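## Task

r1 begins in the delivery room and r2 in the mail room; the connecting door is locked but a service window is open. The delivery room table holds five parcels, each with a mail stop code on its top, and letter trays on the mail room shelf carry codes on their fronts. Every parcel whose code matches a tray's code must end fully within that tray's walls; parcels with no match stay on the table, and the trays stay on the shelf. Finish with both grippers released and the robots moved away. A robot that falls or ends up tilted fails the task, and anything held in place only by a robot at the end does not count.

## Robot and tools

Robots: r1 and r2, identical Hello Robot Stretch 3 units. Each has a two-wheel differential base (0.33 m long, 0.34 m wide, passive omni wheel at the rear), a lift on a mast, and one telescoping arm that reaches out to the robot's RIGHT side. The base cannot slide sideways; to move the gripper forward or back you drive the base. Turning in place pivots about the point midway between the drive wheels, 0.05 m behind the front edge. Stowed (arm retracted, wrist folded), a spin sweeps a 0.28 m radius; an unfolded level wrist reaches beyond that.

Frames: base frame has its origin on the floor between the drive wheels, x forward, y left, z up. hand_pose is reported in this frame at the point where closed fingertips meet; with wrist joints at zero its x points up, y back along the arm toward the mast, z toward the rear. Odometry frame is the base frame at scene start. Each robot reports in its own frames, so relative placement between robots comes only from images, lidar_m, wrist_depth_mm and head_depth_mm.

execute_actions: arguments actions (a list holding exactly one action, or empty to just read state and images) and optional cameras (list of camera names, or "all"/null for all, [] for none). The action is an object keyed "r1" and/or "r2"; each may contain:
- base: exactly one of translate_m (relative drive from the current base position, metres, -1 to 1, forward positive) or rotate_rad (relative turn in place, radians, -3.2 to 3.2, counter-clockwise/left positive). Offsets count from the base position in the latest state report.
- joints: absolute targets by name: lift_m 0 to 1.1 (arm height); arm_m 0 to 0.52 (extension); wrist_yaw_rad -1.345 to 4.42 (0 along arm, positive toward robot front, 3.0 folded over base); wrist_pitch_rad -1.57 to 0.451 (0 level, negative tips fingers down); wrist_roll_rad -2.911 to 2.911 (0 fingers side by side); gripper_m -0.089 to 0.179 (larger is wider; actual fingertip gap is 0.007 to 0.025 m less, zero under 0.007); head_pan_rad -3.953 to 1.73 (0 forward, positive left, -1.57 looks along the arm); head_tilt_rad -1.53 to 0.419 (negative down).
- contact_limits: {"arm_m": effort percent 1 to 100}; the arm motion stops (contact_stop) when its effort hits that level. Lower is gentler, too low stops instantly.
All motions in one action start together. Omitted joints or robots may keep pushing toward earlier targets. Any unknown key or out-of-range number rejects the whole call. Each action lasts at most 15 s. If a result reports a stop, later calls in the same reply are skipped.

wait: seconds 0 to 10; nothing new is commanded, returns state and images. zoom_image: camera plus region [x0,y0,x1,y1] in pixels (max 504x504) of that camera's latest full image. finished_scene: scene number (1 or 2); irreversible, reports success.

Cameras: r1_/r2_ head_camera (896x504) and nav_camera (fisheye, 672x504) both move with head pan/tilt; wrist_camera (644x364) rides on the gripper. Read the parcel codes and tray front codes from these, zooming as needed.

Results: base_status and joint_status tell how each motion ended: done, off_target (stopped short, may still push), contact_stop, time_out, torque_fault. After the last three, the old target is dropped. Arm and lift stop and go slack when pushing firmly; a slack lift may sink under load. on_its_own covers uncommanded parts; "held at" is the held target, not the position. motor_effort is percent of max (bracket = peak), noisy and biased. lidar_m: 12 distances (m) in 30-degree sectors, 1st straight ahead, counter-clockwise (4th left, 7th behind, 10th right), plane 0.17 m high, sees table legs not tops, sees the other robot, "-" means nothing. wrist_depth_mm (45-1000) and head_depth_mm (280-4000): 7x7 grids of median depth from top left. base_odometry counts wheel turns (slip included); turned_by_wheels and turned_by_imu give turn since last result; base_tilt in degrees (forward/right positive, a few degrees of fixed bias).

Speed: base runs fast (0.30 m/s, 1.9 rad/s) only when lift_m < 0.30, arm_m < 0.03, wrist_yaw_rad > 2.54; otherwise 0.10 m/s and 0.63 rad/s.

Gripping: command gripper_m below the object's width; release by going at least 0.02 above where the fingertips touched. Reading and "done" do not confirm a grasp; check images. Overly hard squeezes get reduced and may let things slip.

Cautions: Fold or unfold the wrist only with lift_m 0.32 to 0.95, wrist_pitch_rad -0.4, roll near 0; once folded the lift may go down to 0.25. With yaw below -0.4 keep pitch at -0.5 or lower. Robots pressing on each other fails the run; stop driving once bases touch. Pushing the arm into something rigid with the gripper above about 0.45 m can tip the robot; avoid a second push after a contact stop. Do not drive while holding or hooking something fixed. If snagged or tilted, reverse in small steps, pull the gripper free, and lower lift to about 0.2. Wrist servos overloaded for seconds shut off for 10 s. Avoid drops, slams and knocking items over; loose objects may get nudged occasionally. Parcels must pass through the service window between rooms.

Each tool is called as name(argument=value, ...), one argument or row to a line, values as JSON.

## Session

I'll start by getting the current state and images.

execute_actions(
  actions=[],
)

Scene clock: 0.00 s.
r1.base_odometry: x=+0.000 y=+0.000 heading=+0.000 (m, m, rad; r1's odometry frame)
r1.turned_by_wheels: +0.000 (rad since the last result)
r1.turned_by_imu: +0.000 (rad since the last result)
r1.base_tilt: forward=-1.6 right=+0.9 (deg)
r1.lidar_m: 1.89 1.81 1.24 2.02 2.09 1.16 0.99 0.98 1.12 1.00 0.99 1.13
r1.head_depth_mm: 1565 1591 1701 - - 1507 1490 / 1722 1920 1899 1856 1815 1803 1758 / 1713 2298 2385 2325 2295 2222 2102 / 1731 2524 3173 3061 2983 2885 2257 / 1755 2561 3645 3709 3591 3429 2253 / 1754 2556 3566 3639 3579 3387 2236 / 1747 2587 3442 3519 3443 3396 2225
r1.base_status: not commanded
r1.joint_positions: lift_m=+0.313 arm_m=+0.002 wrist_yaw_rad=+3.101 wrist_pitch_rad=-0.541 wrist_roll_rad=+0.017 gripper_m=+0.037 head_pan_rad=+0.016 head_tilt_rad=+0.003
r1.joint_status: not commanded
r1.motor_effort: left_wheel=-1 right_wheel=+0 lift_m=+27 arm_m=+0 wrist_yaw_rad=+1 wrist_pitch_rad=+5 wrist_roll_rad=+0 gripper_m=+0 head_pan_rad=+0 head_tilt_rad=+1 (%)
r1.hand_pose: x=-0.0128 y=+0.0596 z=+0.2986 quat_wxyz=(+0.205, +0.691, +0.174, +0.672) (m; r1's base frame)
r1.wrist_depth_mm: - - - - - - - / - - - - 964 952 933 / 843 828 803 775 778 762 743 / 686 673 665 647 636 619 622 / 574 573 580 565 554 536 527 / 501 506 - - - 463 460 / 446 - - - 418 412 410
r2.base_odometry: x=+0.000 y=+0.000 heading=+0.000 (m, m, rad; r2's odometry frame)
r2.turned_by_wheels: +0.000 (rad since the last result)
r2.turned_by_imu: +0.000 (rad since the last result)
r2.base_tilt: forward=-1.6 right=+0.5 (deg)
r2.lidar_m: 2.78 3.31 3.30 2.74 2.21 2.18 1.21 0.99 0.98 1.07 1.66 2.54
r2.head_depth_mm: 1715 2490 2565 2531 2552 2475 2295 / 1713 2493 2796 2725 2727 2675 2318 / 1709 2487 2972 2997 2962 2926 2316 / 1711 2497 3249 3293 3229 3124 2345 / 1733 2473 3548 3596 3589 3398 2301 / 1720 2476 3977 3904 3888 3557 2287 / 1514 2485 3650 3624 3609 3416 2347
r2.base_status: not commanded
r2.joint_positions: lift_m=+0.452 arm_m=-0.002 wrist_yaw_rad=+3.074 wrist_pitch_rad=-0.607 wrist_roll_rad=+0.014 gripper_m=+0.037 head_pan_rad=-0.018 head_tilt_rad=+0.005
r2.joint_status: not commanded
r2.motor_effort: left_wheel=+0 right_wheel=+1 lift_m=+33 arm_m=+0 wrist_yaw_rad=+1 wrist_pitch_rad=+6 wrist_roll_rad=+0 gripper_m=-1 head_pan_rad=+0 head_tilt_rad=+1 (%)
r2.hand_pose: x=-0.0079 y=+0.0533 z=+0.4245 quat_wxyz=(+0.236, +0.686, +0.187, +0.663) (m; r2's base frame)
r2.wrist_depth_mm: - - - - - - - / - - - - - - - / 971 985 - 944 950 942 926 / 828 821 818 798 811 784 771 / 704 708 696 700 709 697 694 / 632 637 630 622 - 610 605 / 570 562 - - 542 533 543
pictures: r1_head_camera (sideways: a quarter turn clockwise sets it upright), r1_nav_camera (sideways: a quarter turn counterclockwise sets it upright), r1_wrist_camera, r2_head_camera (sideways: a quarter turn clockwise sets it upright), r2_nav_camera (sideways: a quarter turn counterclockwise sets it upright), r2_wrist_camera
Images, in order (width x height): r1_head_camera 896x504, r1_nav_camera 672x504, r1_wrist_camera 644x364, r2_head_camera 896x504, r2_nav_camera 672x504, r2_wrist_camera 644x364.

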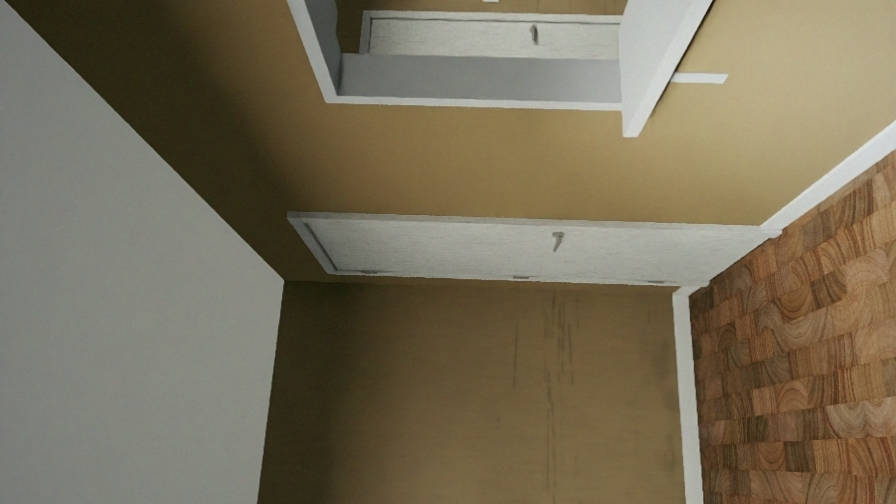

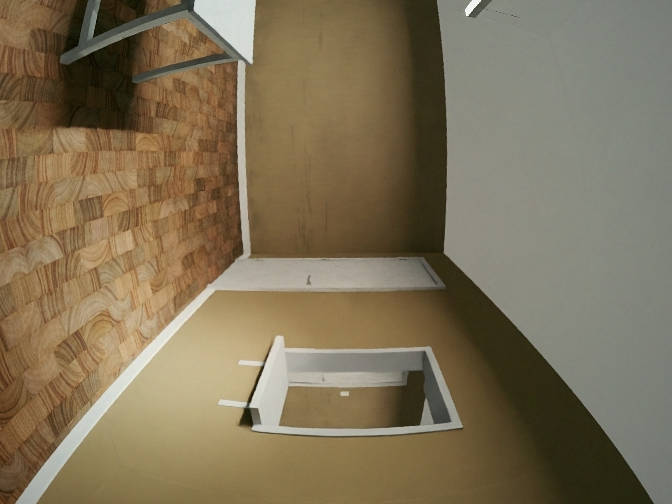

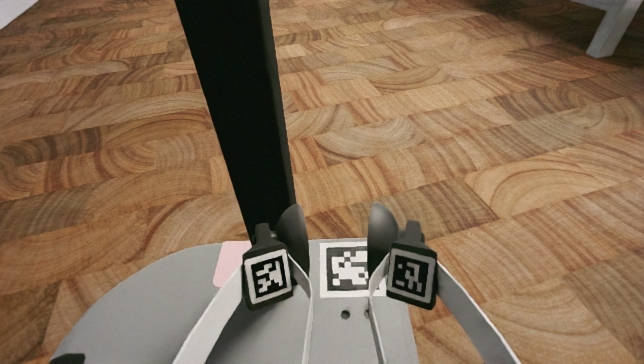

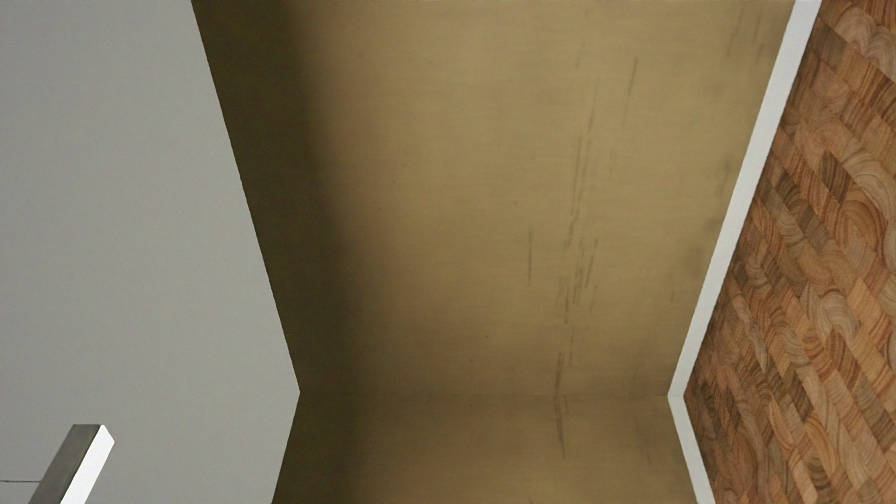

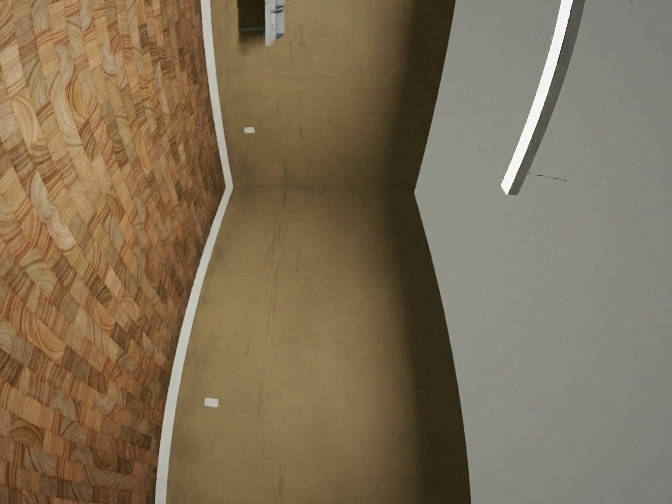

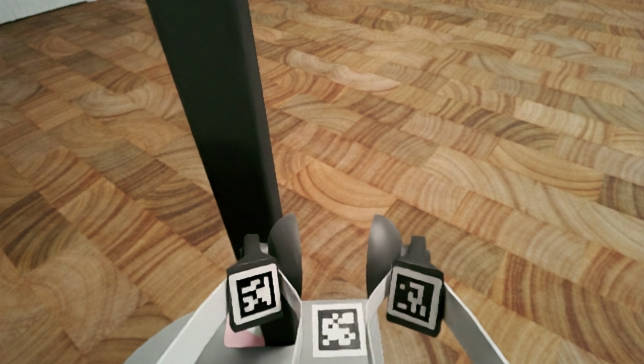

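execute_actions(
  actions=[
    {"r1": {"joints": {"head_pan_rad": 1.0, "head_tilt_rad": -0.45}}, "r2": {"joints": {"head_pan_rad": 0.9, "head_tilt_rad": -0.2}}},
  ],
  cameras=["r1_head_camera", "r1_nav_camera", "r2_head_camera", "r2_nav_camera"],
)

Scene clock: 8.07 s.
r1.base_odometry: x=+0.000 y=+0.000 heading=+0.000 (m, m, rad; r1's odometry frame)
r1.turned_by_wheels: +0.000 (rad since the last result)
r1.turned_by_imu: +0.001 (rad since the last result)
r1.base_tilt: forward=-1.5 right=+1.0 (deg)
r1.lidar_m: 1.90 1.82 1.24 2.02 2.08 1.16 0.98 0.98 1.12 1.00 0.99 1.13
r1.head_depth_mm: 3267 3485 3651 3033 2220 1686 1358 / 3473 3688 - 1811 2120 1679 1357 / 3700 - - 1430 2024 1616 1350 / - - - 1522 2166 1604 1343 / - - 2353 2587 2177 1657 1346 / 3582 3811 2316 2806 2025 1640 1333 / 3224 3349 2263 3016 2117 1628 1329
r1.base_status: not commanded
r1.joint_positions: lift_m=+0.313 arm_m=+0.002 wrist_yaw_rad=+3.101 wrist_pitch_rad=-0.541 wrist_roll_rad=+0.017 gripper_m=+0.037 head_pan_rad=+0.993 head_tilt_rad=-0.444
r1.joint_status: all done
r1.motor_effort: left_wheel=-1(1) right_wheel=+1(1) lift_m=+27(26) arm_m=+0(0) wrist_yaw_rad=+1(0) wrist_pitch_rad=+5(5) wrist_roll_rad=+0(0) gripper_m=+0(0) head_pan_rad=+2(45) head_tilt_rad=-3(24) (%)
r1.hand_pose: x=-0.0128 y=+0.0596 z=+0.2986 quat_wxyz=(+0.205, +0.691, +0.174, +0.672) (m; r1's base frame)
r1.wrist_depth_mm: - - - - - - - / - - - 999 969 934 928 / 834 812 796 773 761 743 741 / 673 671 665 637 641 625 616 / 580 573 577 570 564 537 521 / 496 518 - - - 471 457 / 443 - - - 416 414 410
r2.base_odometry: x=+0.000 y=+0.000 heading=+0.000 (m, m, rad; r2's odometry frame)
r2.turned_by_wheels: +0.000 (rad since the last result)
r2.turned_by_imu: +0.000 (rad since the last result)
r2.base_tilt: forward=-1.6 right=+0.5 (deg)
r2.lidar_m: 2.78 3.32 3.29 2.73 2.20 2.17 1.22 0.98 0.98 1.07 1.66 2.53
r2.head_depth_mm: 2563 3095 3150 3219 3327 2312 1715 / 2567 3073 3189 3290 3319 2326 1715 / 2553 3122 3213 3286 3389 2328 1713 / 2544 3129 3231 3315 3374 2345 1733 / 2517 3136 3235 3362 3395 2306 1720 / 2569 3169 3228 3326 3384 2324 1719 / 2545 3198 3237 3340 3401 2333 1713
r2.base_status: not commanded
r2.joint_positions: lift_m=+0.452 arm_m=-0.002 wrist_yaw_rad=+3.074 wrist_pitch_rad=-0.607 wrist_roll_rad=+0.014 gripper_m=+0.037 head_pan_rad=+0.893 head_tilt_rad=-0.197
r2.joint_status: all done
r2.motor_effort: left_wheel=+0(0) right_wheel=+0(0) lift_m=+33(33) arm_m=+1(1) wrist_yaw_rad=+0(0) wrist_pitch_rad=+6(6) wrist_roll_rad=+0(0) gripper_m=-1(0) head_pan_rad=+3(44) head_tilt_rad=-1(21) (%)
r2.hand_pose: x=-0.0079 y=+0.0533 z=+0.4245 quat_wxyz=(+0.236, +0.686, +0.187, +0.663) (m; r2's base frame)
r2.wrist_depth_mm: - - - - - - - / - - - - - - - / 989 967 - 948 966 915 920 / 830 815 825 815 787 808 774 / 715 727 709 699 719 680 689 / 635 621 636 623 - 598 593 / 569 578 - - 541 539 537
pictures: r1_head_camera (sideways: a quarter turn clockwise sets it upright), r1_nav_camera (sideways: a quarter turn counterclockwise sets it upright), r2_head_camera (sideways: a quarter turn clockwise sets it upright), r2_nav_camera (sideways: a quarter turn counterclockwise sets it upright)
Images, in order (width x height): r1_head_camera 896x504, r1_nav_camera 672x504, r2_head_camera 896x504, r2_nav_camera 672x504.

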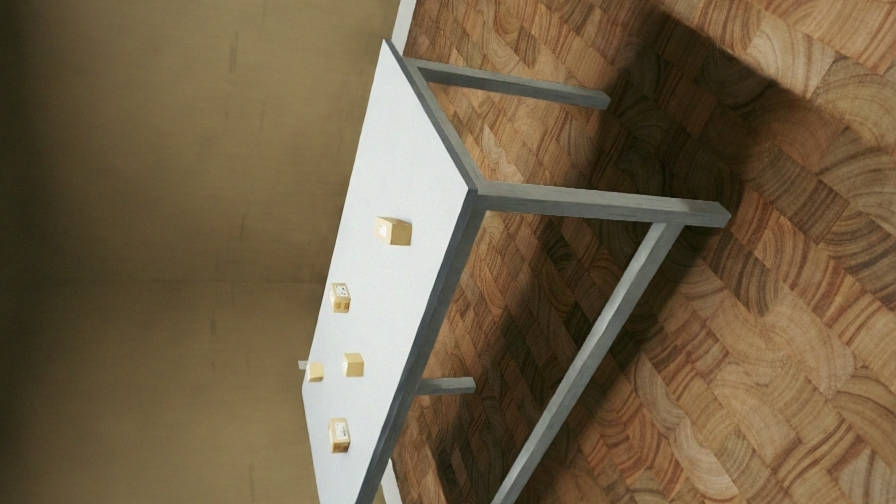

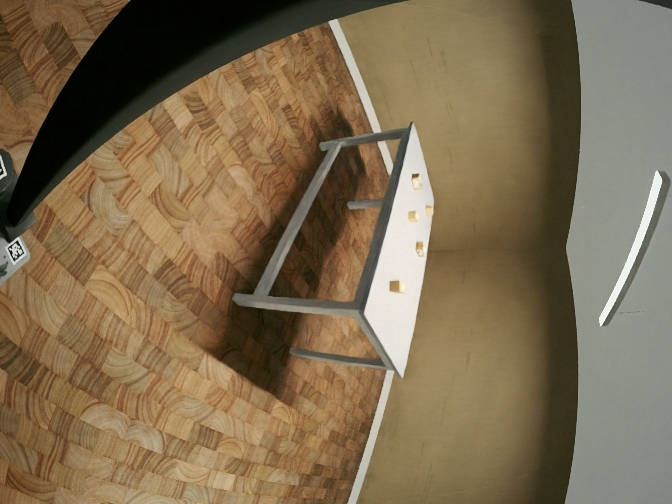

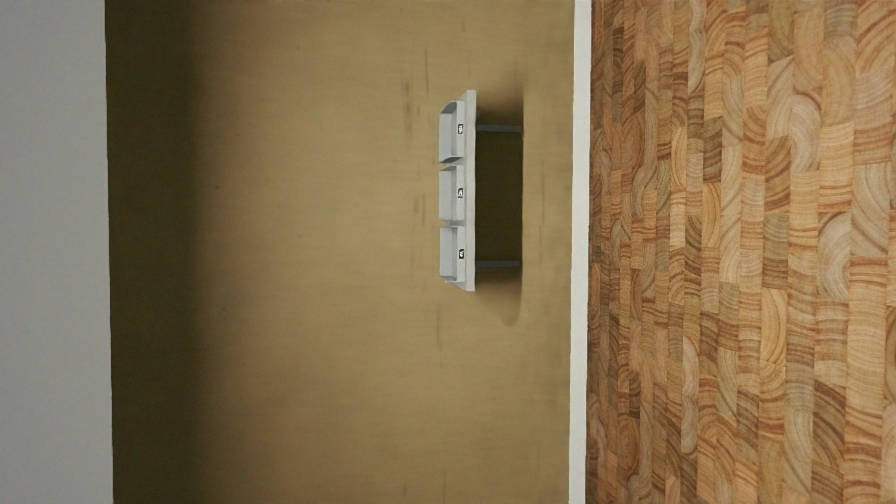

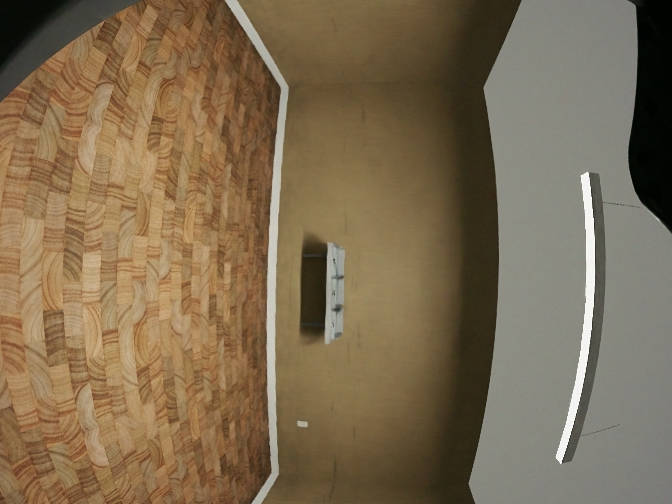

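zoom_image(
  camera="r2_head_camera",
  region=[400, 80, 540, 300],
)

zoom_image(
  camera="r1_head_camera",
  region=[280, 200, 440, 470],
)

Region (400, 80, 540, 300) of r2_head_camera's 896x504 image, scaled by 2.291, with more detail than that image has; it fills the left 321 columns of this view, and the rest is white.

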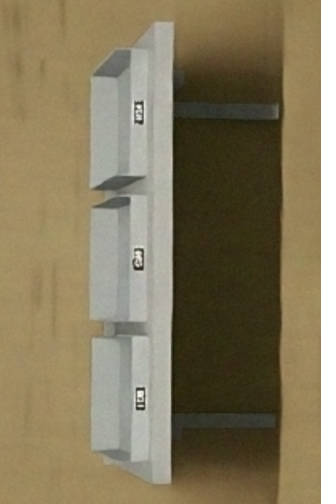

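Region (280, 200, 440, 470) of r1_head_camera's 896x504 image, scaled by 1.867, with more detail than that image has; it fills the left 299 columns of this view, and the rest is white.

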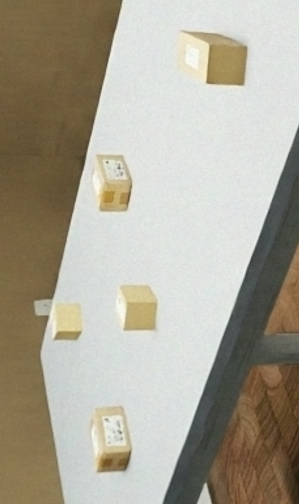

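zoom_image(
  camera="r2_head_camera",
  region=[445, 115, 485, 205],
)

Region (445, 115, 485, 205) of r2_head_camera's 896x504 image, scaled by 5.600, with more detail than that image has.

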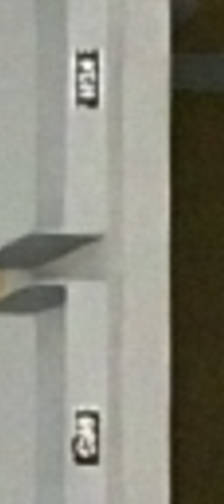

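execute_actions(
  actions=[
    {"r1": {"base": {"rotate_rad": 1.33}, "joints": {"lift_m": 0.28, "head_pan_rad": -0.6, "head_tilt_rad": -0.5}}, "r2": {"base": {"rotate_rad": 0.82}, "joints": {"lift_m": 0.28, "head_pan_rad": 0.0, "head_tilt_rad": -0.3}}},
  ],
  cameras=[],
)

execute_actions(
  actions=[
    {"r1": {"base": {"translate_m": 1.0}, "joints": {"head_pan_rad": -0.5, "head_tilt_rad": -0.6}}, "r2": {"base": {"translate_m": 1.0}}},
  ],
  cameras=["r1_head_camera", "r1_nav_camera", "r2_head_camera"],
)

Scene clock: 60.70 s.
r1.base_odometry: x=+0.000 y=+0.000 heading=+1.330 (m, m, rad; r1's odometry frame)
r1.turned_by_wheels: +1.330 (rad since the last result)
r1.turned_by_imu: +1.311 (rad since the last result)
r1.base_tilt: forward=-1.5 right=+0.9 (deg)
r1.lidar_m: 1.48 3.31 1.41 1.02 0.99 1.02 1.03 0.99 1.03 1.39 3.60 1.24
r1.head_depth_mm: 3049 3255 3496 2891 2097 1623 1315 / 3197 3431 3651 2840 2048 1599 1314 / 3309 3535 3739 2881 2058 1608 1306 / 3415 3649 3792 2570 2026 1592 1308 / 3605 - 1946 1413 1870 1580 1296 / 3773 - 1898 2388 2006 1573 1290 / - - 1858 2506 1921 1555 1280
r1.base_status: done
r1.joint_positions: lift_m=+0.280 arm_m=+0.003 wrist_yaw_rad=+3.101 wrist_pitch_rad=-0.542 wrist_roll_rad=+0.017 gripper_m=+0.037 head_pan_rad=-0.593 head_tilt_rad=-0.494
r1.joint_status: all done
r1.motor_effort: left_wheel=-3(8) right_wheel=+3(9) lift_m=+22(22) arm_m=+0(0) wrist_yaw_rad=+0(0) wrist_pitch_rad=+5(5) wrist_roll_rad=+0(0) gripper_m=+0(0) head_pan_rad=-3(47) head_tilt_rad=-3(9) (%)
r1.hand_pose: x=-0.0128 y=+0.0595 z=+0.2661 quat_wxyz=(+0.205, +0.690, +0.174, +0.672) (m; r1's base frame)
r1.wrist_depth_mm: 770 854 - - - - - / 837 901 - 916 904 872 863 / 783 761 723 720 714 706 682 / 615 632 601 591 599 582 565 / 530 548 - - 519 498 494 / 462 - - - - 428 429 / - - - - 385 384 379
r2.base_odometry: x=+0.000 y=+0.000 heading=+0.820 (m, m, rad; r2's odometry frame)
r2.turned_by_wheels: +0.820 (rad since the last result)
r2.turned_by_imu: +0.809 (rad since the last result)
r2.base_tilt: forward=-1.6 right=+0.5 (deg)
r2.lidar_m: 3.29 3.34 2.32 2.17 1.47 1.04 0.98 1.00 1.29 2.54 2.59 3.34
r2.head_depth_mm: 2956 3070 3297 3411 2814 2011 1536 / 2848 3041 3207 3358 2853 2006 1550 / 2933 3020 3145 3455 2825 1999 1537 / 2900 3092 3196 3344 2829 2006 1548 / 2839 3048 3174 3373 2930 1999 1556 / 2896 2989 3169 3315 2863 2030 1547 / 2904 3035 3196 3372 2929 2024 1547
r2.base_status: done
r2.joint_positions: lift_m=+0.281 arm_m=-0.002 wrist_yaw_rad=+3.074 wrist_pitch_rad=-0.607 wrist_roll_rad=+0.014 gripper_m=+0.037 head_pan_rad=+0.007 head_tilt_rad=-0.296
r2.joint_status: all done
r2.motor_effort: left_wheel=-2(8) right_wheel=+3(9) lift_m=+17(29) arm_m=+1(0) wrist_yaw_rad=+0(1) wrist_pitch_rad=+6(6) wrist_roll_rad=+0(0) gripper_m=+0(0) head_pan_rad=-4(44) head_tilt_rad=-2(16) (%)
r2.hand_pose: x=-0.0079 y=+0.0533 z=+0.2534 quat_wxyz=(+0.236, +0.686, +0.187, +0.663) (m; r2's base frame)
r2.wrist_depth_mm: - - - - - - - / 842 833 - 812 795 794 778 / 690 673 - 670 660 651 647 / 577 581 565 559 561 545 546 / 505 529 - - 486 477 475 / - - - - - 415 424 / - - - - 373 374 375
pictures: none
No camera images: the call's "cameras" was empty. Leave "cameras" out to get every camera's image.

Scene clock: 65.73 s.
r1.base_odometry: x=+0.239 y=+0.971 heading=+1.330 (m, m, rad; r1's odometry frame)
r1.turned_by_wheels: +0.000 (rad since the last result)
r1.turned_by_imu: +0.007 (rad since the last result)
r1.base_tilt: forward=-1.6 right=+1.0 (deg)
r1.lidar_m: 0.78 2.45 2.12 1.54 1.50 1.55 1.93 1.86 1.93 0.57 0.55 0.57
r1.head_depth_mm: 2662 2893 3143 1014 766 676 1236 / 2778 3038 3287 1005 761 1402 1242 / 2951 3214 3317 999 759 1469 1236 / 3126 3425 1446 988 805 1462 1176 / 3253 3575 1431 978 837 1462 1172 / 3050 3279 1378 976 1679 1447 1217 / 2728 2875 1392 974 1777 1357 1209
r1.base_status: done
r1.joint_positions: lift_m=+0.280 arm_m=+0.003 wrist_yaw_rad=+3.101 wrist_pitch_rad=-0.542 wrist_roll_rad=+0.017 gripper_m=+0.037 head_pan_rad=-0.507 head_tilt_rad=-0.593
r1.joint_status: all done
r1.motor_effort: left_wheel=-3(7) right_wheel=+2(8) lift_m=+23(22) arm_m=+0(0) wrist_yaw_rad=+0(1) wrist_pitch_rad=+5(5) wrist_roll_rad=+0(0) gripper_m=+1(0) head_pan_rad=+3(17) head_tilt_rad=-4(14) (%)
r1.hand_pose: x=-0.0128 y=+0.0595 z=+0.2661 quat_wxyz=(+0.205, +0.690, +0.174, +0.672) (m; r1's base frame)
r1.wrist_depth_mm: - - - - - - - / - 968 - 942 894 898 869 / 767 756 735 726 720 688 691 / 625 621 607 598 590 581 564 / 532 549 - - 515 493 487 / 467 - - - - 436 426 / - - - - 391 382 377
r2.base_odometry: x=+0.682 y=+0.731 heading=+0.820 (m, m, rad; r2's odometry frame)
r2.turned_by_wheels: +0.000 (rad since the last result)
r2.turned_by_imu: -0.001 (rad since the last result)
r2.base_tilt: forward=-1.7 right=+0.5 (deg)
r2.lidar_m: 2.33 2.37 2.42 2.25 2.30 2.09 1.96 2.01 2.61 2.47 2.52 2.47
r2.head_depth_mm: 2028 2142 2242 2391 2473 2018 1541 / 2057 2126 2238 2303 2487 2015 1541 / 2025 2138 2215 2291 2465 2013 1539 / 2011 2105 2222 2309 2466 1988 1541 / 2036 2120 2204 2279 2456 1985 1530 / 2021 2114 2212 2318 2465 2005 1556 / 2024 2131 2208 2318 2463 2010 1545
r2.base_status: done
r2.joint_positions: lift_m=+0.281 arm_m=-0.002 wrist_yaw_rad=+3.074 wrist_pitch_rad=-0.607 wrist_roll_rad=+0.014 gripper_m=+0.037 head_pan_rad=+0.007 head_tilt_rad=-0.297
r2.joint_status: not commanded
r2.motor_effort: left_wheel=-2(7) right_wheel=+2(8) lift_m=+17(18) arm_m=+0(0) wrist_yaw_rad=+0(0) wrist_pitch_rad=+6(6) wrist_roll_rad=+0(0) gripper_m=+0(1) head_pan_rad=-3(3) head_tilt_rad=-2(3) (%)
r2.hand_pose: x=-0.0079 y=+0.0533 z=+0.2533 quat_wxyz=(+0.236, +0.686, +0.187, +0.663) (m; r2's base frame)
r2.wrist_depth_mm: - - - - - - 993 / 844 815 - 796 793 791 775 / 677 685 - 670 643 654 629 / 578 572 576 553 559 543 539 / 494 528 - - 493 479 470 / - - - - - 419 420 / - - - - 371 375 376
pictures: r1_head_camera (sideways: a quarter turn clockwise sets it upright), r1_nav_camera (sideways: a quarter turn counterclockwise sets it upright), r2_head_camera (sideways: a quarter turn clockwise sets it upright)
Images, in order (width x height): r1_head_camera 896x504, r1_nav_camera 672x504, r2_head_camera 896x504.

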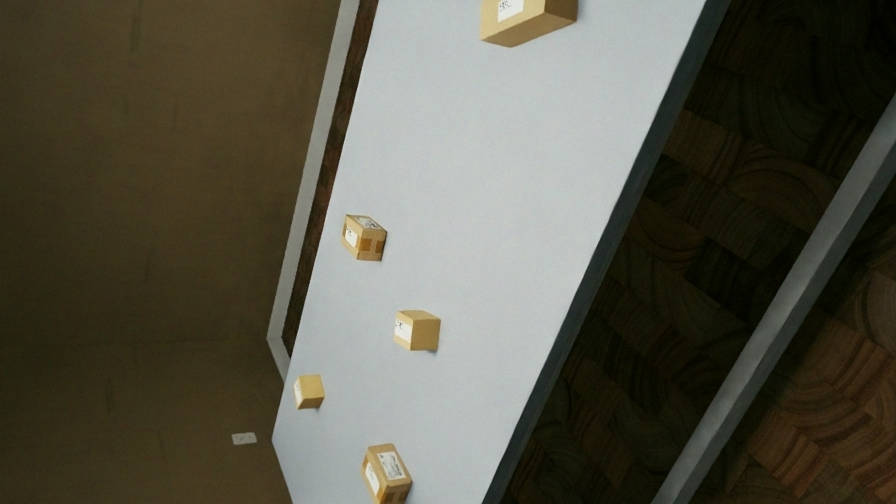

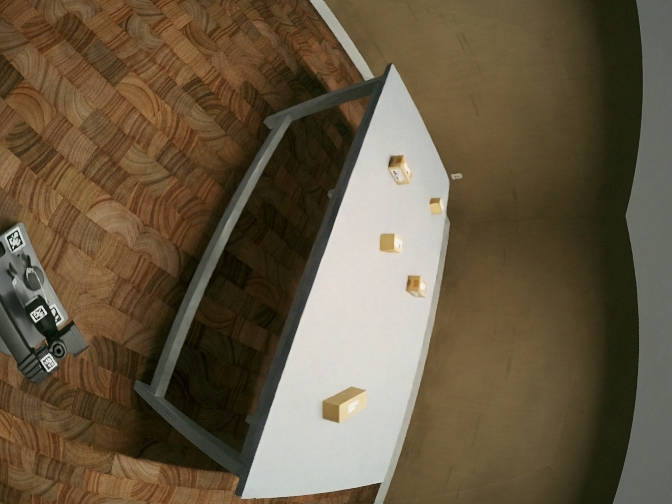

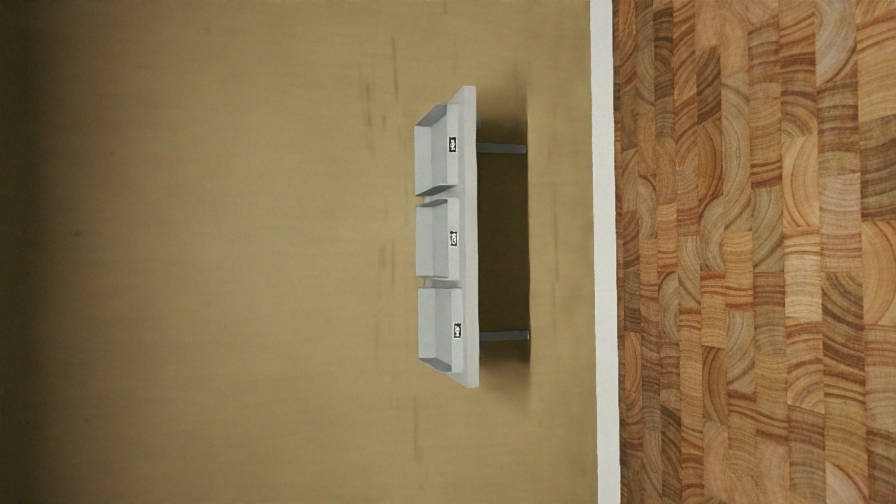

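zoom_image(
  camera="r2_head_camera",
  region=[430, 125, 490, 255],
)

zoom_image(
  camera="r2_head_camera",
  region=[430, 225, 490, 355],
)

zoom_image(
  camera="r1_head_camera",
  region=[280, 200, 460, 504],
)

Region (430, 125, 490, 255) of r2_head_camera's 896x504 image, scaled by 3.877, with more detail than that image has; it fills the left 233 columns of this view, and the rest is white.

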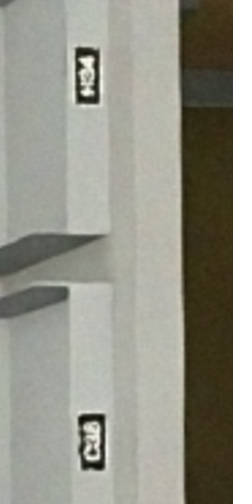

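Region (430, 225, 490, 355) of r2_head_camera's 896x504 image, scaled by 3.877, with more detail than that image has; it fills the left 233 columns of this view, and the rest is white.

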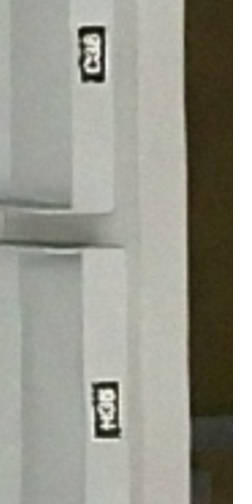

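Region (280, 200, 460, 504) of r1_head_camera's 896x504 image, scaled by 1.658, with more detail than that image has; it fills the left 298 columns of this view, and the rest is white.

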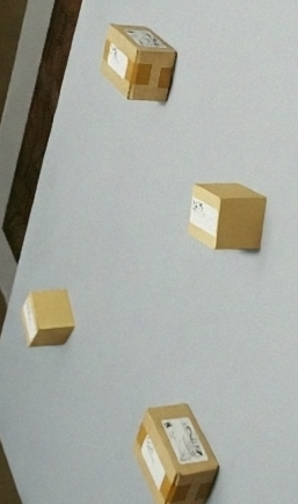

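execute_actions(
  actions=[
    {"r1": {"base": {"translate_m": 0.3}, "joints": {"lift_m": 0.93, "wrist_pitch_rad": -0.4, "wrist_roll_rad": 0.0, "head_pan_rad": -0.45, "head_tilt_rad": -0.65}}, "r2": {"base": {"translate_m": 1.0}, "joints": {"head_tilt_rad": -0.5}}},
  ],
  cameras=["r1_head_camera", "r2_head_camera"],
)

Scene clock: 87.80 s.
r1.base_odometry: x=+0.310 y=+1.262 heading=+1.330 (m, m, rad; r1's odometry frame)
r1.turned_by_wheels: +0.000 (rad since the last result)
r1.turned_by_imu: +0.003 (rad since the last result)
r1.base_tilt: forward=-1.5 right=+0.8 (deg)
r1.lidar_m: 0.57 2.20 2.29 1.70 1.65 1.70 2.20 2.11 0.57 0.42 0.40 0.42
r1.head_depth_mm: 2572 2825 2976 939 725 593 1131 / 2728 2990 3105 928 724 591 1183 / 2887 3181 3149 921 717 618 1197 / 3090 3400 1270 914 713 1313 1195 / 2910 3246 1193 910 711 1375 1139 / 2619 2799 1248 855 754 1401 1143 / 2357 2492 1236 894 1556 1323 1178
r1.base_status: done
r1.joint_positions: lift_m=+0.930 arm_m=+0.003 wrist_yaw_rad=+3.101 wrist_pitch_rad=-0.421 wrist_roll_rad=+0.006 gripper_m=+0.037 head_pan_rad=-0.457 head_tilt_rad=-0.643
r1.joint_status: all done
r1.motor_effort: left_wheel=-3(10) right_wheel=+3(10) lift_m=+30(33) arm_m=+0(0) wrist_yaw_rad=+0(1) wrist_pitch_rad=+9(9) wrist_roll_rad=-3(5) gripper_m=+0(0) head_pan_rad=+4(11) head_tilt_rad=-4(10) (%)
r1.hand_pose: x=-0.0121 y=+0.0764 z=+0.9418 quat_wxyz=(+0.163, +0.696, +0.133, +0.686) (m; r1's base frame)
r1.wrist_depth_mm: - - - - - - - / - - - - - - - / - - - - - - - / - - - - - - - / - - - - - - - / - - - - - - - / - - - - - - -
r2.base_odometry: x=+1.365 y=+1.462 heading=+0.820 (m, m, rad; r2's odometry frame)
r2.turned_by_wheels: +0.000 (rad since the last result)
r2.turned_by_imu: -0.001 (rad since the last result)
r2.base_tilt: forward=-1.6 right=+0.5 (deg)
r2.lidar_m: 1.34 1.37 1.77 2.35 2.40 3.04 2.96 3.02 2.54 2.39 2.06 1.42
r2.head_depth_mm: 1108 1207 1317 1125 1598 1597 1308 / 1101 1198 1304 1191 1602 1577 1306 / 1104 1198 1306 1199 1606 1620 1305 / 1098 1196 1307 1206 1580 1613 1309 / 1093 1190 1304 1208 1586 1604 1308 / 1091 1183 1301 1210 1574 1608 1319 / 1094 1179 1281 1156 1564 1615 1309
r2.base_status: done
r2.joint_positions: lift_m=+0.281 arm_m=-0.002 wrist_yaw_rad=+3.074 wrist_pitch_rad=-0.607 wrist_roll_rad=+0.014 gripper_m=+0.037 head_pan_rad=+0.007 head_tilt_rad=-0.494
r2.joint_status: all done
r2.motor_effort: left_wheel=-3(6) right_wheel=+2(8) lift_m=+17(17) arm_m=+0(0) wrist_yaw_rad=+1(1) wrist_pitch_rad=+6(6) wrist_roll_rad=+0(0) gripper_m=+0(1) head_pan_rad=-3(4) head_tilt_rad=-3(23) (%)
r2.hand_pose: x=-0.0079 y=+0.0533 z=+0.2533 quat_wxyz=(+0.236, +0.686, +0.187, +0.663) (m; r2's base frame)
r2.wrist_depth_mm: - - - - - - 969 / 855 843 - 802 791 784 774 / 687 685 - 671 660 656 639 / 579 562 564 557 551 552 539 / 499 526 - - 495 476 477 / - - - - - 421 420 / - - - - 371 373 373
pictures: r1_head_camera (sideways: a quarter turn clockwise sets it upright), r2_head_camera (sideways: a quarter turn clockwise sets it upright)
Images, in order (width x height): r1_head_camera 896x504, r2_head_camera 896x504.

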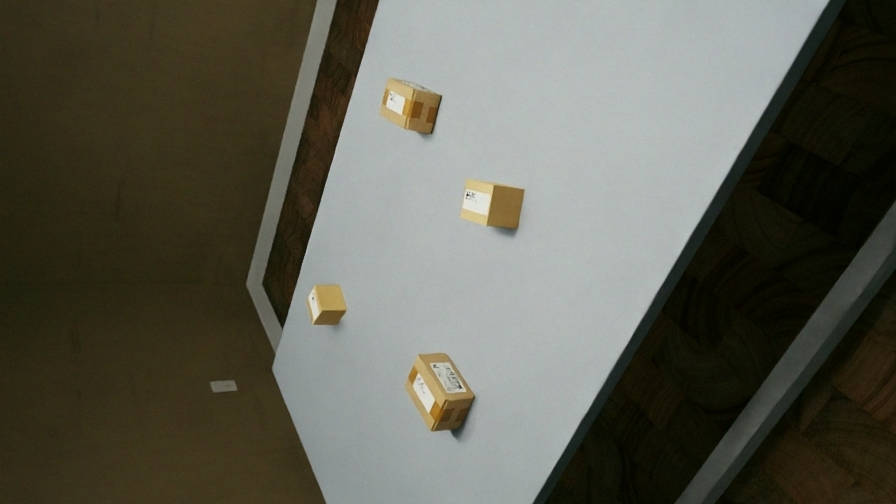

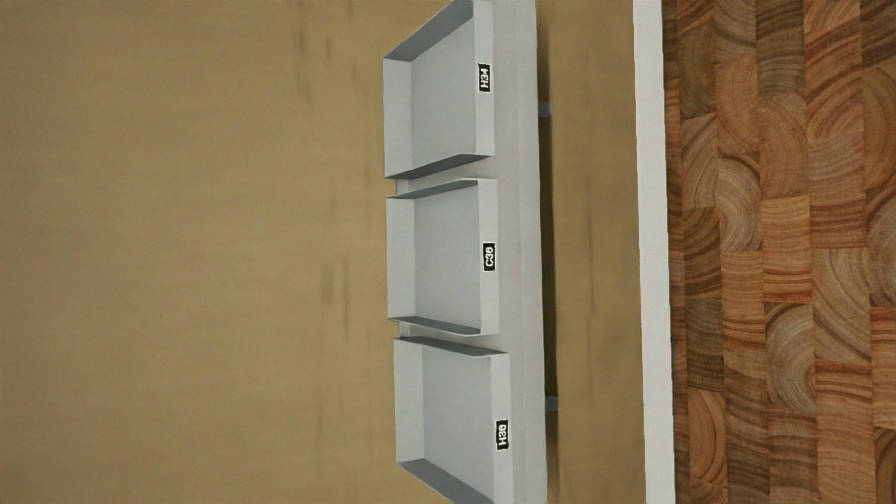

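zoom_image(
  camera="r2_head_camera",
  region=[460, 230, 540, 470],
)

zoom_image(
  camera="r2_head_camera",
  region=[450, 40, 530, 120],
)

zoom_image(
  camera="r1_head_camera",
  region=[370, 70, 540, 240],
)

zoom_image(
  camera="r1_head_camera",
  region=[300, 270, 480, 450],
)

Region (460, 230, 540, 470) of r2_head_camera's 896x504 image, scaled by 2.100, with more detail than that image has.

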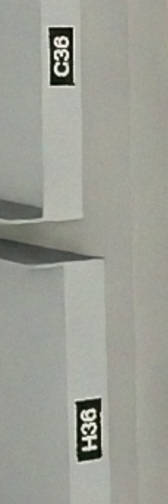

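Region (450, 40, 530, 120) of r2_head_camera's 896x504 image, scaled by 6.300, with more detail than that image has.

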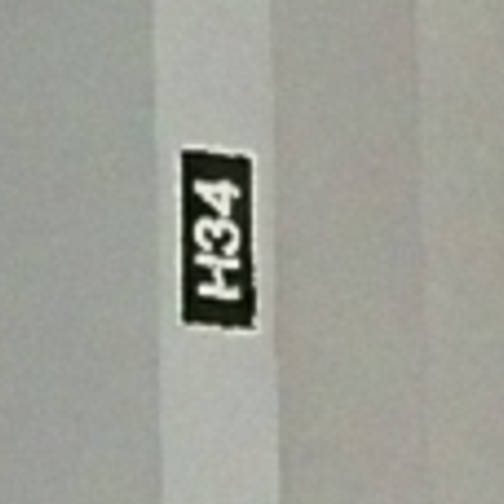

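Region (370, 70, 540, 240) of r1_head_camera's 896x504 image, scaled by 2.965, with more detail than that image has.

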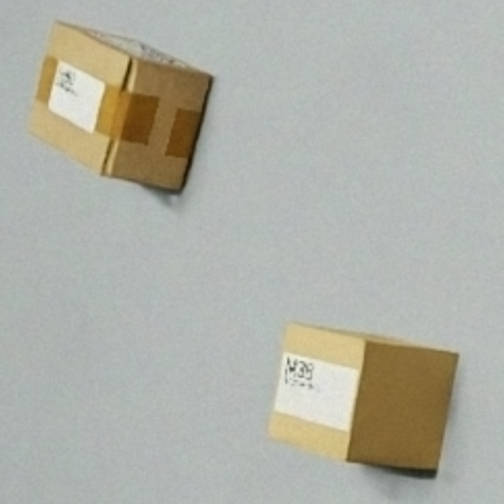

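Region (300, 270, 480, 450) of r1_head_camera's 896x504 image, scaled by 2.800, with more detail than that image has.

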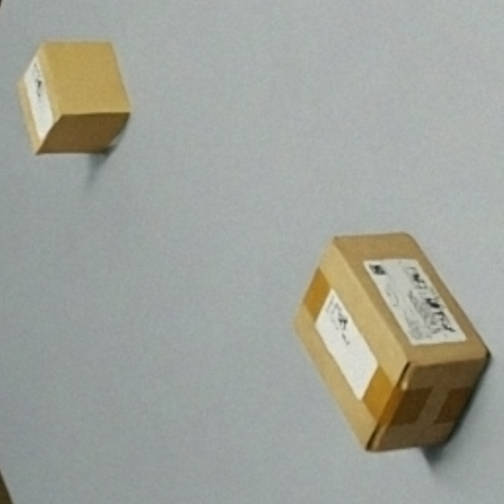

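execute_actions(
  actions=[
    {"r1": {"base": {"rotate_rad": 0.531}, "joints": {"wrist_yaw_rad": 0.0, "head_pan_rad": -1.9, "head_tilt_rad": -0.8}}, "r2": {"base": {"rotate_rad": 0.09}, "joints": {"head_pan_rad": -3.14, "head_tilt_rad": -0.15}}},
  ],
  cameras=["r1_head_camera", "r1_wrist_camera", "r2_head_camera"],
)

Scene clock: 106.20 s.
r1.base_odometry: x=+0.310 y=+1.262 heading=+1.860 (m, m, rad; r1's odometry frame)
r1.turned_by_wheels: +0.531 (rad since the last result)
r1.turned_by_imu: +0.525 (rad since the last result)
r1.base_tilt: forward=-1.6 right=+0.8 (deg)
r1.lidar_m: 2.20 2.28 1.70 1.64 1.70 2.19 2.11 0.57 0.42 0.40 0.42 0.57
r1.head_depth_mm: 2928 2945 2365 1931 - - 1117 / 2997 3182 2280 813 - - 1130 / 2864 3141 959 810 - - 1114 / 2775 3029 955 745 - - 1110 / 2709 2966 947 773 - - 1087 / 2612 2873 945 795 - 1243 1082 / 2552 2802 935 768 615 1254 1072
r1.base_status: done
r1.joint_positions: lift_m=+0.930 arm_m=+0.003 wrist_yaw_rad=+0.002 wrist_pitch_rad=-0.421 wrist_roll_rad=+0.005 gripper_m=+0.037 head_pan_rad=-1.893 head_tilt_rad=-0.790
r1.joint_status: all done
r1.motor_effort: left_wheel=-3(7) right_wheel=+3(6) lift_m=+31(30) arm_m=+0(0) wrist_yaw_rad=-1(3) wrist_pitch_rad=+8(8) wrist_roll_rad=-2(3) gripper_m=+0(0) head_pan_rad=-4(48) head_tilt_rad=-5(19) (%)
r1.hand_pose: x=-0.0211 y=-0.3715 z=+0.9418 quat_wxyz=(+0.690, +0.148, -0.693, -0.148) (m; r1's base frame)
r1.wrist_depth_mm: - - - - - - - / - - - - - - - / 712 690 653 669 662 650 - / 542 487 525 512 495 437 501 / 441 434 439 425 436 402 410 / 366 362 363 354 - 353 352 / 319 316 312 310 310 305 304
r2.base_odometry: x=+1.365 y=+1.462 heading=+0.910 (m, m, rad; r2's odometry frame)
r2.turned_by_wheels: +0.090 (rad since the last result)
r2.turned_by_imu: +0.088 (rad since the last result)
r2.base_tilt: forward=-1.6 right=+0.5 (deg)
r2.lidar_m: 1.34 1.39 1.93 2.35 2.46 3.05 2.96 3.09 2.47 2.39 1.87 1.38
r2.head_depth_mm: 2359 2732 2802 2919 2978 2456 1776 / 2368 2771 2809 2873 2964 2483 1796 / 2330 2788 - 2979 2994 2491 1790 / 2324 2788 - - 2981 2470 1803 / 2317 2792 2891 2983 3039 2475 1789 / 2362 2866 2941 2990 3034 2467 1791 / 2332 2857 2955 3034 3122 2464 1818
r2.base_status: done
r2.joint_positions: lift_m=+0.281 arm_m=-0.002 wrist_yaw_rad=+3.074 wrist_pitch_rad=-0.607 wrist_roll_rad=+0.014 gripper_m=+0.037 head_pan_rad=-3.133 head_tilt_rad=-0.162
r2.joint_status: all done
r2.motor_effort: left_wheel=-2(9) right_wheel=+2(8) lift_m=+17(17) arm_m=+0(0) wrist_yaw_rad=+0(0) wrist_pitch_rad=+6(6) wrist_roll_rad=+0(0) gripper_m=+0(1) head_pan_rad=-3(43) head_tilt_rad=+6(31) (%)
r2.hand_pose: x=-0.0079 y=+0.0533 z=+0.2533 quat_wxyz=(+0.236, +0.686, +0.187, +0.663) (m; r2's base frame)
r2.wrist_depth_mm: - - - - - - - / 851 830 - 816 802 794 785 / 685 690 - 657 656 638 643 / 573 573 561 561 554 550 544 / 505 524 - - 485 477 476 / - - - - - 421 421 / - - - - 371 378 373
pictures: r1_head_camera (sideways: a quarter turn clockwise sets it upright), r1_wrist_camera, r2_head_camera (sideways: a quarter turn clockwise sets it upright)
Images, in order (width x height): r1_head_camera 896x504, r1_wrist_camera 644x364, r2_head_camera 896x504.

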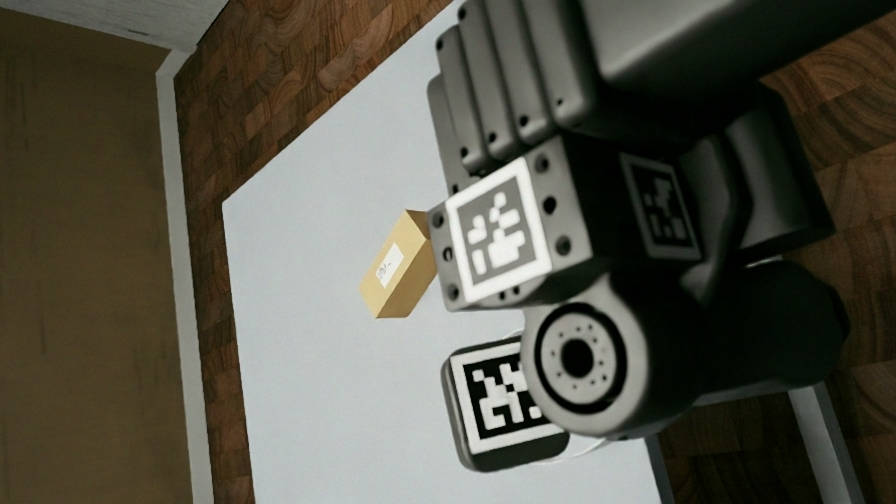

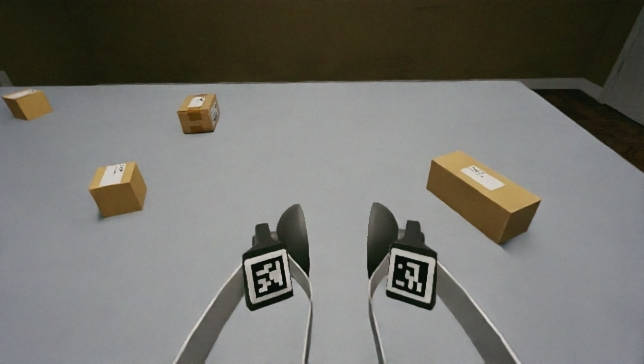

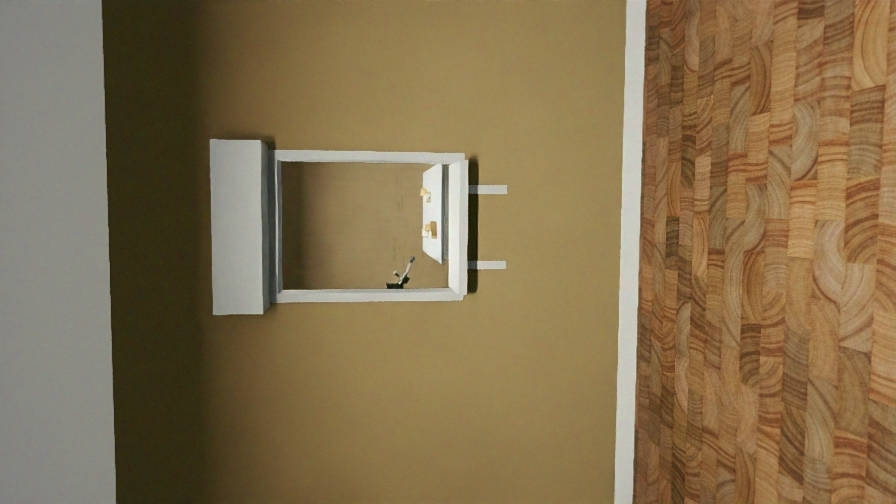

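zoom_image(
  camera="r1_head_camera",
  region=[355, 225, 435, 305],
)

zoom_image(
  camera="r1_wrist_camera",
  region=[440, 140, 520, 210],
)

Region (355, 225, 435, 305) of r1_head_camera's 896x504 image, scaled by 6.300, with more detail than that image has.

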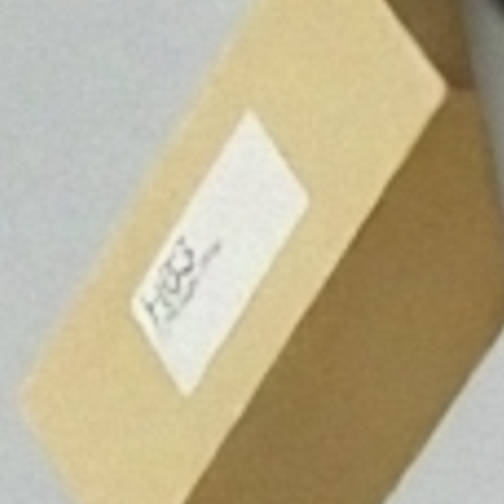

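Region (440, 140, 520, 210) of r1_wrist_camera's 644x364 image, scaled by 6.300; it fills the top 441 rows of this view, and the rest is white.

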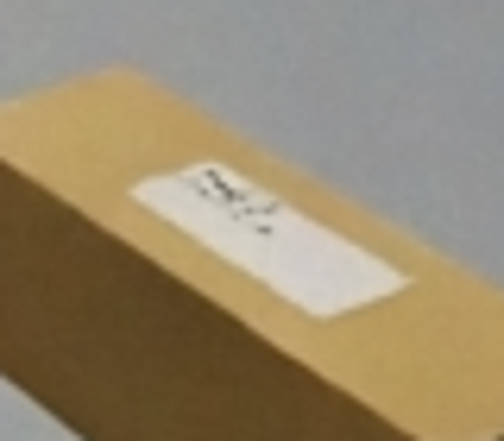

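execute_actions(
  actions=[
    {"r1": {"base": {"translate_m": -0.16}, "joints": {"lift_m": 1.04, "arm_m": 0.42, "wrist_pitch_rad": -1.55, "gripper_m": 0.13, "head_pan_rad": -1.0, "head_tilt_rad": -0.7}}, "r2": {"base": {"translate_m": -1.0}}},
  ],
  cameras=["r1_head_camera", "r1_wrist_camera"],
)

Scene clock: 129.37 s.
r1.base_odometry: x=+0.356 y=+1.109 heading=+1.860 (m, m, rad; r1's odometry frame)
r1.turned_by_wheels: +0.000 (rad since the last result)
r1.turned_by_imu: +0.000 (rad since the last result)
r1.base_tilt: forward=-1.5 right=+1.1 (deg)
r1.lidar_m: 2.35 2.32 1.70 1.64 1.70 2.03 1.95 2.02 0.41 0.40 0.42 0.57
r1.head_depth_mm: 2592 2894 2789 858 684 567 1184 / 2754 2982 1140 847 677 593 1179 / 2881 3180 1080 841 676 1276 1160 / 3060 3396 1108 840 670 1335 1101 / 3153 3461 1108 829 705 1351 1109 / 2878 3009 1088 830 1480 1348 1161 / 2538 2722 1090 823 1553 1280 1152
r1.base_status: done
r1.joint_positions: lift_m=+1.040 arm_m=+0.420 wrist_yaw_rad=+0.000 wrist_pitch_rad=-1.543 wrist_roll_rad=+0.005 gripper_m=+0.130 head_pan_rad=-1.007 head_tilt_rad=-0.705
r1.joint_status: all done
r1.motor_effort: left_wheel=-3(8) right_wheel=+3(3) lift_m=+30(32) arm_m=+3(4) wrist_yaw_rad=+0(1) wrist_pitch_rad=-3(7) wrist_roll_rad=-2(2) gripper_m=+1(94) head_pan_rad=+3(49) head_tilt_rad=+2(11) (%)
r1.hand_pose: x=-0.0216 y=-0.5477 z=+0.9217 quat_wxyz=(+0.506, +0.492, -0.508, -0.495) (m; r1's base frame)
r1.wrist_depth_mm: 306 307 304 300 296 296 293 / 315 312 312 259 306 303 302 / 327 321 320 317 309 317 314 / 336 336 330 325 319 325 320 / 347 340 338 335 336 330 327 / 358 354 348 350 349 - 339 / - - 364 357 355 355 354
r2.base_odometry: x=+0.751 y=+0.673 heading=+0.909 (m, m, rad; r2's odometry frame)
r2.turned_by_wheels: +0.000 (rad since the last result)
r2.turned_by_imu: +0.000 (rad since the last result)
r2.base_tilt: forward=-1.6 right=+0.5 (deg)
r2.lidar_m: 2.33 2.43 2.44 2.35 2.45 2.04 1.97 2.05 2.46 2.37 2.47 2.41
r2.head_depth_mm: 1775 1802 1867 1900 1965 2008 1789 / 1780 1765 1864 1943 1962 2040 1794 / 1790 1663 - - 1979 2055 1807 / 1807 1661 - - 2006 2039 1789 / 1816 1669 2024 2059 2007 2075 1804 / 1833 1887 1929 1975 2030 2075 1791 / 1861 1880 1949 1985 2042 2075 1797
r2.base_status: done
r2.joint_positions: lift_m=+0.281 arm_m=-0.002 wrist_yaw_rad=+3.074 wrist_pitch_rad=-0.607 wrist_roll_rad=+0.014 gripper_m=+0.037 head_pan_rad=-3.133 head_tilt_rad=-0.161
r2.joint_status: not commanded
r2.motor_effort: left_wheel=-2(11) right_wheel=+2(4) lift_m=+17(17) arm_m=+0(0) wrist_yaw_rad=+0(0) wrist_pitch_rad=+6(6) wrist_roll_rad=+0(0) gripper_m=+0(0) head_pan_rad=-3(4) head_tilt_rad=+5(6) (%)
r2.hand_pose: x=-0.0079 y=+0.0533 z=+0.2533 quat_wxyz=(+0.236, +0.686, +0.187, +0.663) (m; r2's base frame)
r2.wrist_depth_mm: - - - - - - 987 / 854 829 - 797 801 799 778 / 673 677 - 656 652 644 642 / 586 572 568 553 551 540 553 / 504 512 - - 485 478 471 / - - - - - 425 428 / - - - - 371 376 376
pictures: r1_head_camera (sideways: a quarter turn clockwise sets it upright), r1_wrist_camera
Images, in order (width x height): r1_head_camera 896x504, r1_wrist_camera 644x364.

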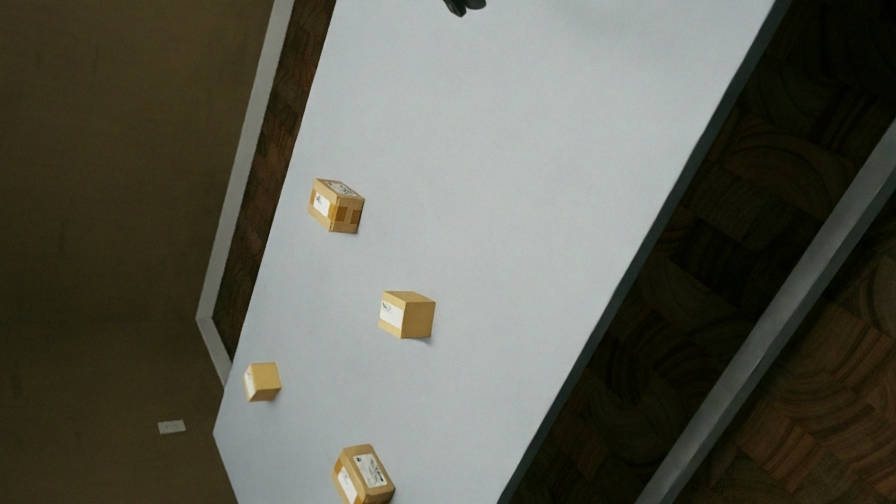

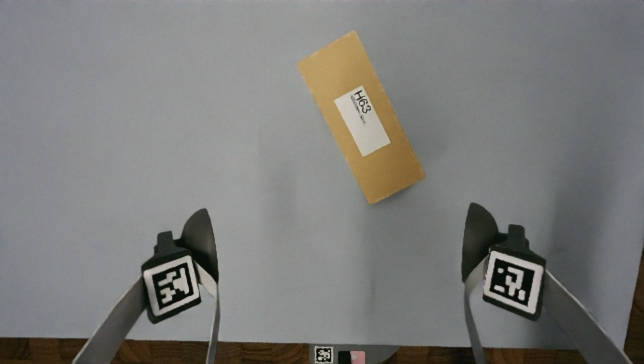

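zoom_image(
  camera="r1_wrist_camera",
  region=[320, 75, 410, 165],
)

Region (320, 75, 410, 165) of r1_wrist_camera's 644x364 image, scaled by 5.600.

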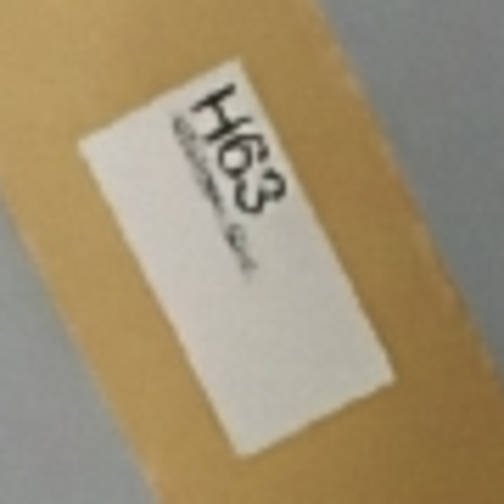

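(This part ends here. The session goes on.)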